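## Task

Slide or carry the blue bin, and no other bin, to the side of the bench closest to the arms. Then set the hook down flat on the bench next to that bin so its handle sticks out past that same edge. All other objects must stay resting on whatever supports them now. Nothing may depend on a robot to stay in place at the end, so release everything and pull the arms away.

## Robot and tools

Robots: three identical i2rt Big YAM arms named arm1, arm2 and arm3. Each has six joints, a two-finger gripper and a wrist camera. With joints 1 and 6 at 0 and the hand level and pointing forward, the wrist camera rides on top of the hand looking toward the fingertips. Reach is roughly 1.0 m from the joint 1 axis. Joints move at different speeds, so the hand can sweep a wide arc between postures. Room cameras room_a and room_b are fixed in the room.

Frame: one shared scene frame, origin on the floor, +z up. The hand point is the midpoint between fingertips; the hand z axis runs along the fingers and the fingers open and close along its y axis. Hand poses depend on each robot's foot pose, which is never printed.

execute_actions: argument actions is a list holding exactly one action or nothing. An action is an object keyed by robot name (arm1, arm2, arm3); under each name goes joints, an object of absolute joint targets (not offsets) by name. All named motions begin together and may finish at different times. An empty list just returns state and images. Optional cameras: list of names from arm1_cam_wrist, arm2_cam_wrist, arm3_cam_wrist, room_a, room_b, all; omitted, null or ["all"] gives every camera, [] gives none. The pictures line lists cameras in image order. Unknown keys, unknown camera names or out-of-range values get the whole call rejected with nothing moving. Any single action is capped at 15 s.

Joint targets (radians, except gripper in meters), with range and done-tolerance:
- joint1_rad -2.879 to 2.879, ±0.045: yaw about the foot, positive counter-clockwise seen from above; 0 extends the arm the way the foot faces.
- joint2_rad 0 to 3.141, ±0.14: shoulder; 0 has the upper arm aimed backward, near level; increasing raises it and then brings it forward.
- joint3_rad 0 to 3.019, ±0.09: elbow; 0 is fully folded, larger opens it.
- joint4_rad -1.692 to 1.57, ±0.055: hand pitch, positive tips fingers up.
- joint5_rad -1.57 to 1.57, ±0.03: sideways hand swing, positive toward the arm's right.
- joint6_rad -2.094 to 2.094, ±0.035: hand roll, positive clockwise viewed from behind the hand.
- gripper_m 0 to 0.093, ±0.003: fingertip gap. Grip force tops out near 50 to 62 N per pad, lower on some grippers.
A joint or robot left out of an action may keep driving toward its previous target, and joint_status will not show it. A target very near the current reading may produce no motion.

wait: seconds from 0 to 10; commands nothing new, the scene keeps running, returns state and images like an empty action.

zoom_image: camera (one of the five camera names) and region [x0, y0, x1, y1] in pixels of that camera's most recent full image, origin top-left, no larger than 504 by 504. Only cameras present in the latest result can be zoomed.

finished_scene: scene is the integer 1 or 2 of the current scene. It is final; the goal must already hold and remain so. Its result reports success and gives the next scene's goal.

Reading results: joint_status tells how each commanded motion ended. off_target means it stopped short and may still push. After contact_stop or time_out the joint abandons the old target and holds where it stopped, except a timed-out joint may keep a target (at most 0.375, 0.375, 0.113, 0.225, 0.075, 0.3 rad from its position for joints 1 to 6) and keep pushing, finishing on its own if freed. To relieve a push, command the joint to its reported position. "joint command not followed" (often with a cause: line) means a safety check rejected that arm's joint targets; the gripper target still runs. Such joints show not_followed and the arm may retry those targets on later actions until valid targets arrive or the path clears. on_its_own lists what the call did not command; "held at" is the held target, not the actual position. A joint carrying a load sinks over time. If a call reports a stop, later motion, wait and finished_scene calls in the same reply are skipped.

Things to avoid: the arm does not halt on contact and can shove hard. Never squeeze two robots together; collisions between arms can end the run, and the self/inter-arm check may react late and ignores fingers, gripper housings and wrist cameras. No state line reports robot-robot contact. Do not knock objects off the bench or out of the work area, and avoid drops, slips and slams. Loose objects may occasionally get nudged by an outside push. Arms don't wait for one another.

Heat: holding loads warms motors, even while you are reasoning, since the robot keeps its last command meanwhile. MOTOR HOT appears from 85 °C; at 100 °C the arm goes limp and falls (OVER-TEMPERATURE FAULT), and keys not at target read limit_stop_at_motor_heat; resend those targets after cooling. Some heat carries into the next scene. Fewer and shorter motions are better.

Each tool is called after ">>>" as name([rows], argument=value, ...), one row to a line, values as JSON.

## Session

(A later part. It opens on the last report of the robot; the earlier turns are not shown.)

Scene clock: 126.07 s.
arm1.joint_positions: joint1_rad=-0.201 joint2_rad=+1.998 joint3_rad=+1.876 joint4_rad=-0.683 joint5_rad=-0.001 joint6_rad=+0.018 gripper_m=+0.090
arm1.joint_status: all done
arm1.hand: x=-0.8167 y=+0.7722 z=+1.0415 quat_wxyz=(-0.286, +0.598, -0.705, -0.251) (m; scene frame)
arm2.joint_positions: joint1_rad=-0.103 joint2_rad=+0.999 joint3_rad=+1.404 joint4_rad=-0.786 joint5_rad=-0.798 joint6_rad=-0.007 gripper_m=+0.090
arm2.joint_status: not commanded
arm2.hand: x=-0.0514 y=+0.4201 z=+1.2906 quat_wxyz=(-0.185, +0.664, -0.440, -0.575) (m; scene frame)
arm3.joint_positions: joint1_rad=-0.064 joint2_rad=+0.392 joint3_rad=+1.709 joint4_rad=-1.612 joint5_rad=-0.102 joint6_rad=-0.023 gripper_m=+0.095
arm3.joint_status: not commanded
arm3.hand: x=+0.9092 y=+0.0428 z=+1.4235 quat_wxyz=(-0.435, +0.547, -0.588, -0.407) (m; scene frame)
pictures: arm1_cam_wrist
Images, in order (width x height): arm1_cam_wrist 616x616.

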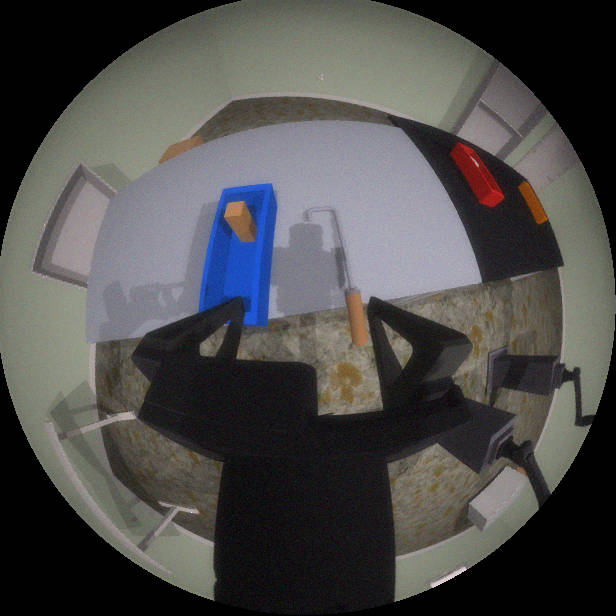

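>>> execute_actions([
  {"arm1":{"joints":{"joint2_rad":1.8,"joint3_rad":1.13,"joint4_rad":1.2,"joint1_rad":-0.07}}},
], cameras=[])

>>> execute_actions([
  {"arm1":{"joints":{"joint2_rad":2.27}}},
], cameras=[])

>>> execute_actions([
  {"arm1":{"joints":{"joint2_rad":2.42,"joint3_rad":1.47,"joint4_rad":1.0}}},
], cameras=["arm2_cam_wrist","room_b"])

Scene clock: 131.33 s.
arm1.joint_positions: joint1_rad=-0.065 joint2_rad=+1.808 joint3_rad=+1.129 joint4_rad=+1.173 joint5_rad=-0.001 joint6_rad=+0.018 gripper_m=+0.090
arm1.joint_status: all done
arm1.hand: x=-0.9257 y=+0.6794 z=+1.1759 quat_wxyz=(-0.608, +0.354, -0.362, -0.611) (m; scene frame)
arm2.joint_positions: joint1_rad=-0.103 joint2_rad=+0.999 joint3_rad=+1.404 joint4_rad=-0.786 joint5_rad=-0.798 joint6_rad=-0.007 gripper_m=+0.090
arm2.joint_status: not commanded
arm2.hand: x=-0.0514 y=+0.4201 z=+1.2906 quat_wxyz=(-0.185, +0.664, -0.440, -0.575) (m; scene frame)
arm3.joint_positions: joint1_rad=-0.064 joint2_rad=+0.392 joint3_rad=+1.709 joint4_rad=-1.612 joint5_rad=-0.102 joint6_rad=-0.023 gripper_m=+0.095
arm3.joint_status: not commanded
arm3.hand: x=+0.9092 y=+0.0428 z=+1.4235 quat_wxyz=(-0.435, +0.547, -0.588, -0.407) (m; scene frame)
pictures: none
No camera images: the call's "cameras" was empty. Leave "cameras" out to get every camera's image.

Scene clock: 132.63 s.
arm1.joint_positions: joint1_rad=-0.065 joint2_rad=+2.300 joint3_rad=+1.119 joint4_rad=+1.186 joint5_rad=-0.001 joint6_rad=+0.018 gripper_m=+0.090
arm1.joint_status: all done
arm1.hand: x=-0.9242 y=+0.7098 z=+0.8324 quat_wxyz=(-0.504, +0.489, -0.501, -0.506) (m; scene frame)
arm2.joint_positions: joint1_rad=-0.103 joint2_rad=+0.999 joint3_rad=+1.404 joint4_rad=-0.786 joint5_rad=-0.798 joint6_rad=-0.007 gripper_m=+0.090
arm2.joint_status: not commanded
arm2.hand: x=-0.0514 y=+0.4201 z=+1.2906 quat_wxyz=(-0.185, +0.664, -0.440, -0.575) (m; scene frame)
arm3.joint_positions: joint1_rad=-0.064 joint2_rad=+0.392 joint3_rad=+1.709 joint4_rad=-1.612 joint5_rad=-0.102 joint6_rad=-0.023 gripper_m=+0.095
arm3.joint_status: not commanded
arm3.hand: x=+0.9092 y=+0.0428 z=+1.4235 quat_wxyz=(-0.435, +0.547, -0.588, -0.407) (m; scene frame)
pictures: none
No camera images: the call's "cameras" was empty. Leave "cameras" out to get every camera's image.

Scene clock: 133.67 s.
arm1.joint_positions: joint1_rad=-0.065 joint2_rad=+2.422 joint3_rad=+1.423 joint4_rad=+1.014 joint5_rad=-0.002 joint6_rad=+0.017 gripper_m=+0.090
arm1.joint_status: all done
arm1.hand: x=-0.9234 y=+0.7978 z=+0.8295 quat_wxyz=(-0.506, +0.487, -0.498, -0.509) (m; scene frame)
arm2.joint_positions: joint1_rad=-0.103 joint2_rad=+0.999 joint3_rad=+1.404 joint4_rad=-0.786 joint5_rad=-0.798 joint6_rad=-0.007 gripper_m=+0.090
arm2.joint_status: not commanded
arm2.hand: x=-0.0514 y=+0.4201 z=+1.2906 quat_wxyz=(-0.185, +0.664, -0.440, -0.575) (m; scene frame)
arm3.joint_positions: joint1_rad=-0.064 joint2_rad=+0.392 joint3_rad=+1.709 joint4_rad=-1.612 joint5_rad=-0.102 joint6_rad=-0.023 gripper_m=+0.095
arm3.joint_status: not commanded
arm3.hand: x=+0.9092 y=+0.0428 z=+1.4235 quat_wxyz=(-0.435, +0.547, -0.588, -0.407) (m; scene frame)
pictures: arm2_cam_wrist, room_b
Images, in order (width x height): arm2_cam_wrist 616x616, room_b 896x504.

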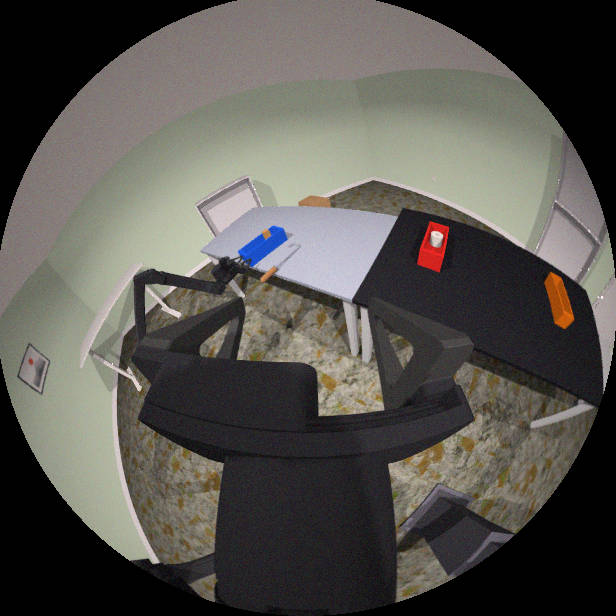

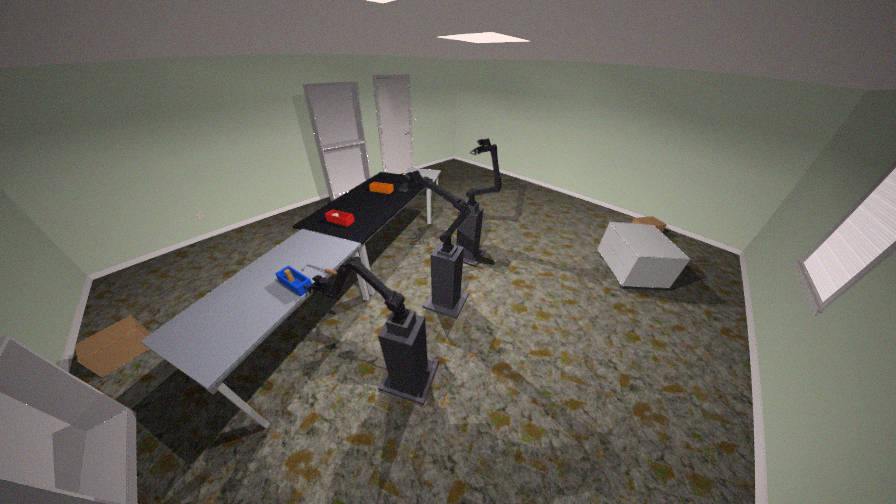

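>>> execute_actions([
  {"arm1":{"joints":{"joint2_rad":2.0,"joint3_rad":0.7}}},
], cameras=["arm1_cam_wrist"])

>>> finished_scene(scene=1)

Scene clock: 137.10 s.
arm1.joint_positions: joint1_rad=-0.065 joint2_rad=+1.994 joint3_rad=+0.697 joint4_rad=+1.010 joint5_rad=-0.002 joint6_rad=+0.017 gripper_m=+0.090
arm1.joint_status: all done
arm1.hand: x=-0.9258 y=+0.5724 z=+0.8259 quat_wxyz=(-0.427, +0.556, -0.570, -0.429) (m; scene frame)
arm2.joint_positions: joint1_rad=-0.103 joint2_rad=+0.999 joint3_rad=+1.404 joint4_rad=-0.786 joint5_rad=-0.798 joint6_rad=-0.007 gripper_m=+0.090
arm2.joint_status: not commanded
arm2.hand: x=-0.0514 y=+0.4201 z=+1.2906 quat_wxyz=(-0.185, +0.664, -0.440, -0.575) (m; scene frame)
arm3.joint_positions: joint1_rad=-0.064 joint2_rad=+0.392 joint3_rad=+1.709 joint4_rad=-1.612 joint5_rad=-0.102 joint6_rad=-0.023 gripper_m=+0.095
arm3.joint_status: not commanded
arm3.hand: x=+0.9092 y=+0.0428 z=+1.4235 quat_wxyz=(-0.435, +0.547, -0.588, -0.407) (m; scene frame)
pictures: arm1_cam_wrist
Images, in order (width x height): arm1_cam_wrist 616x616.

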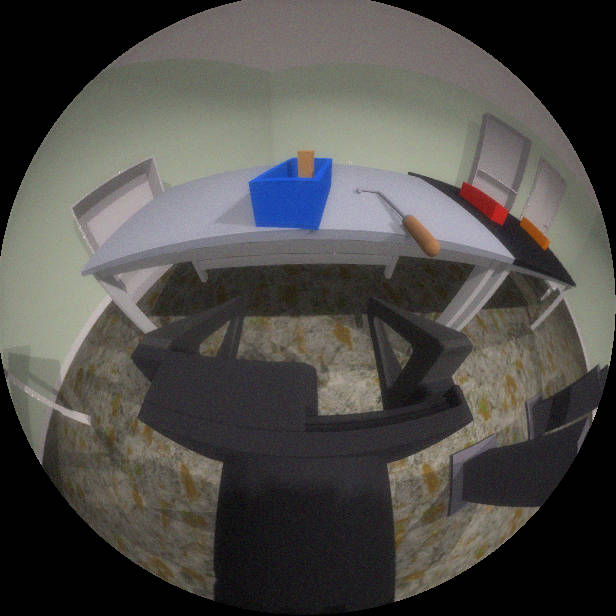

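The scene is finished: the task was done.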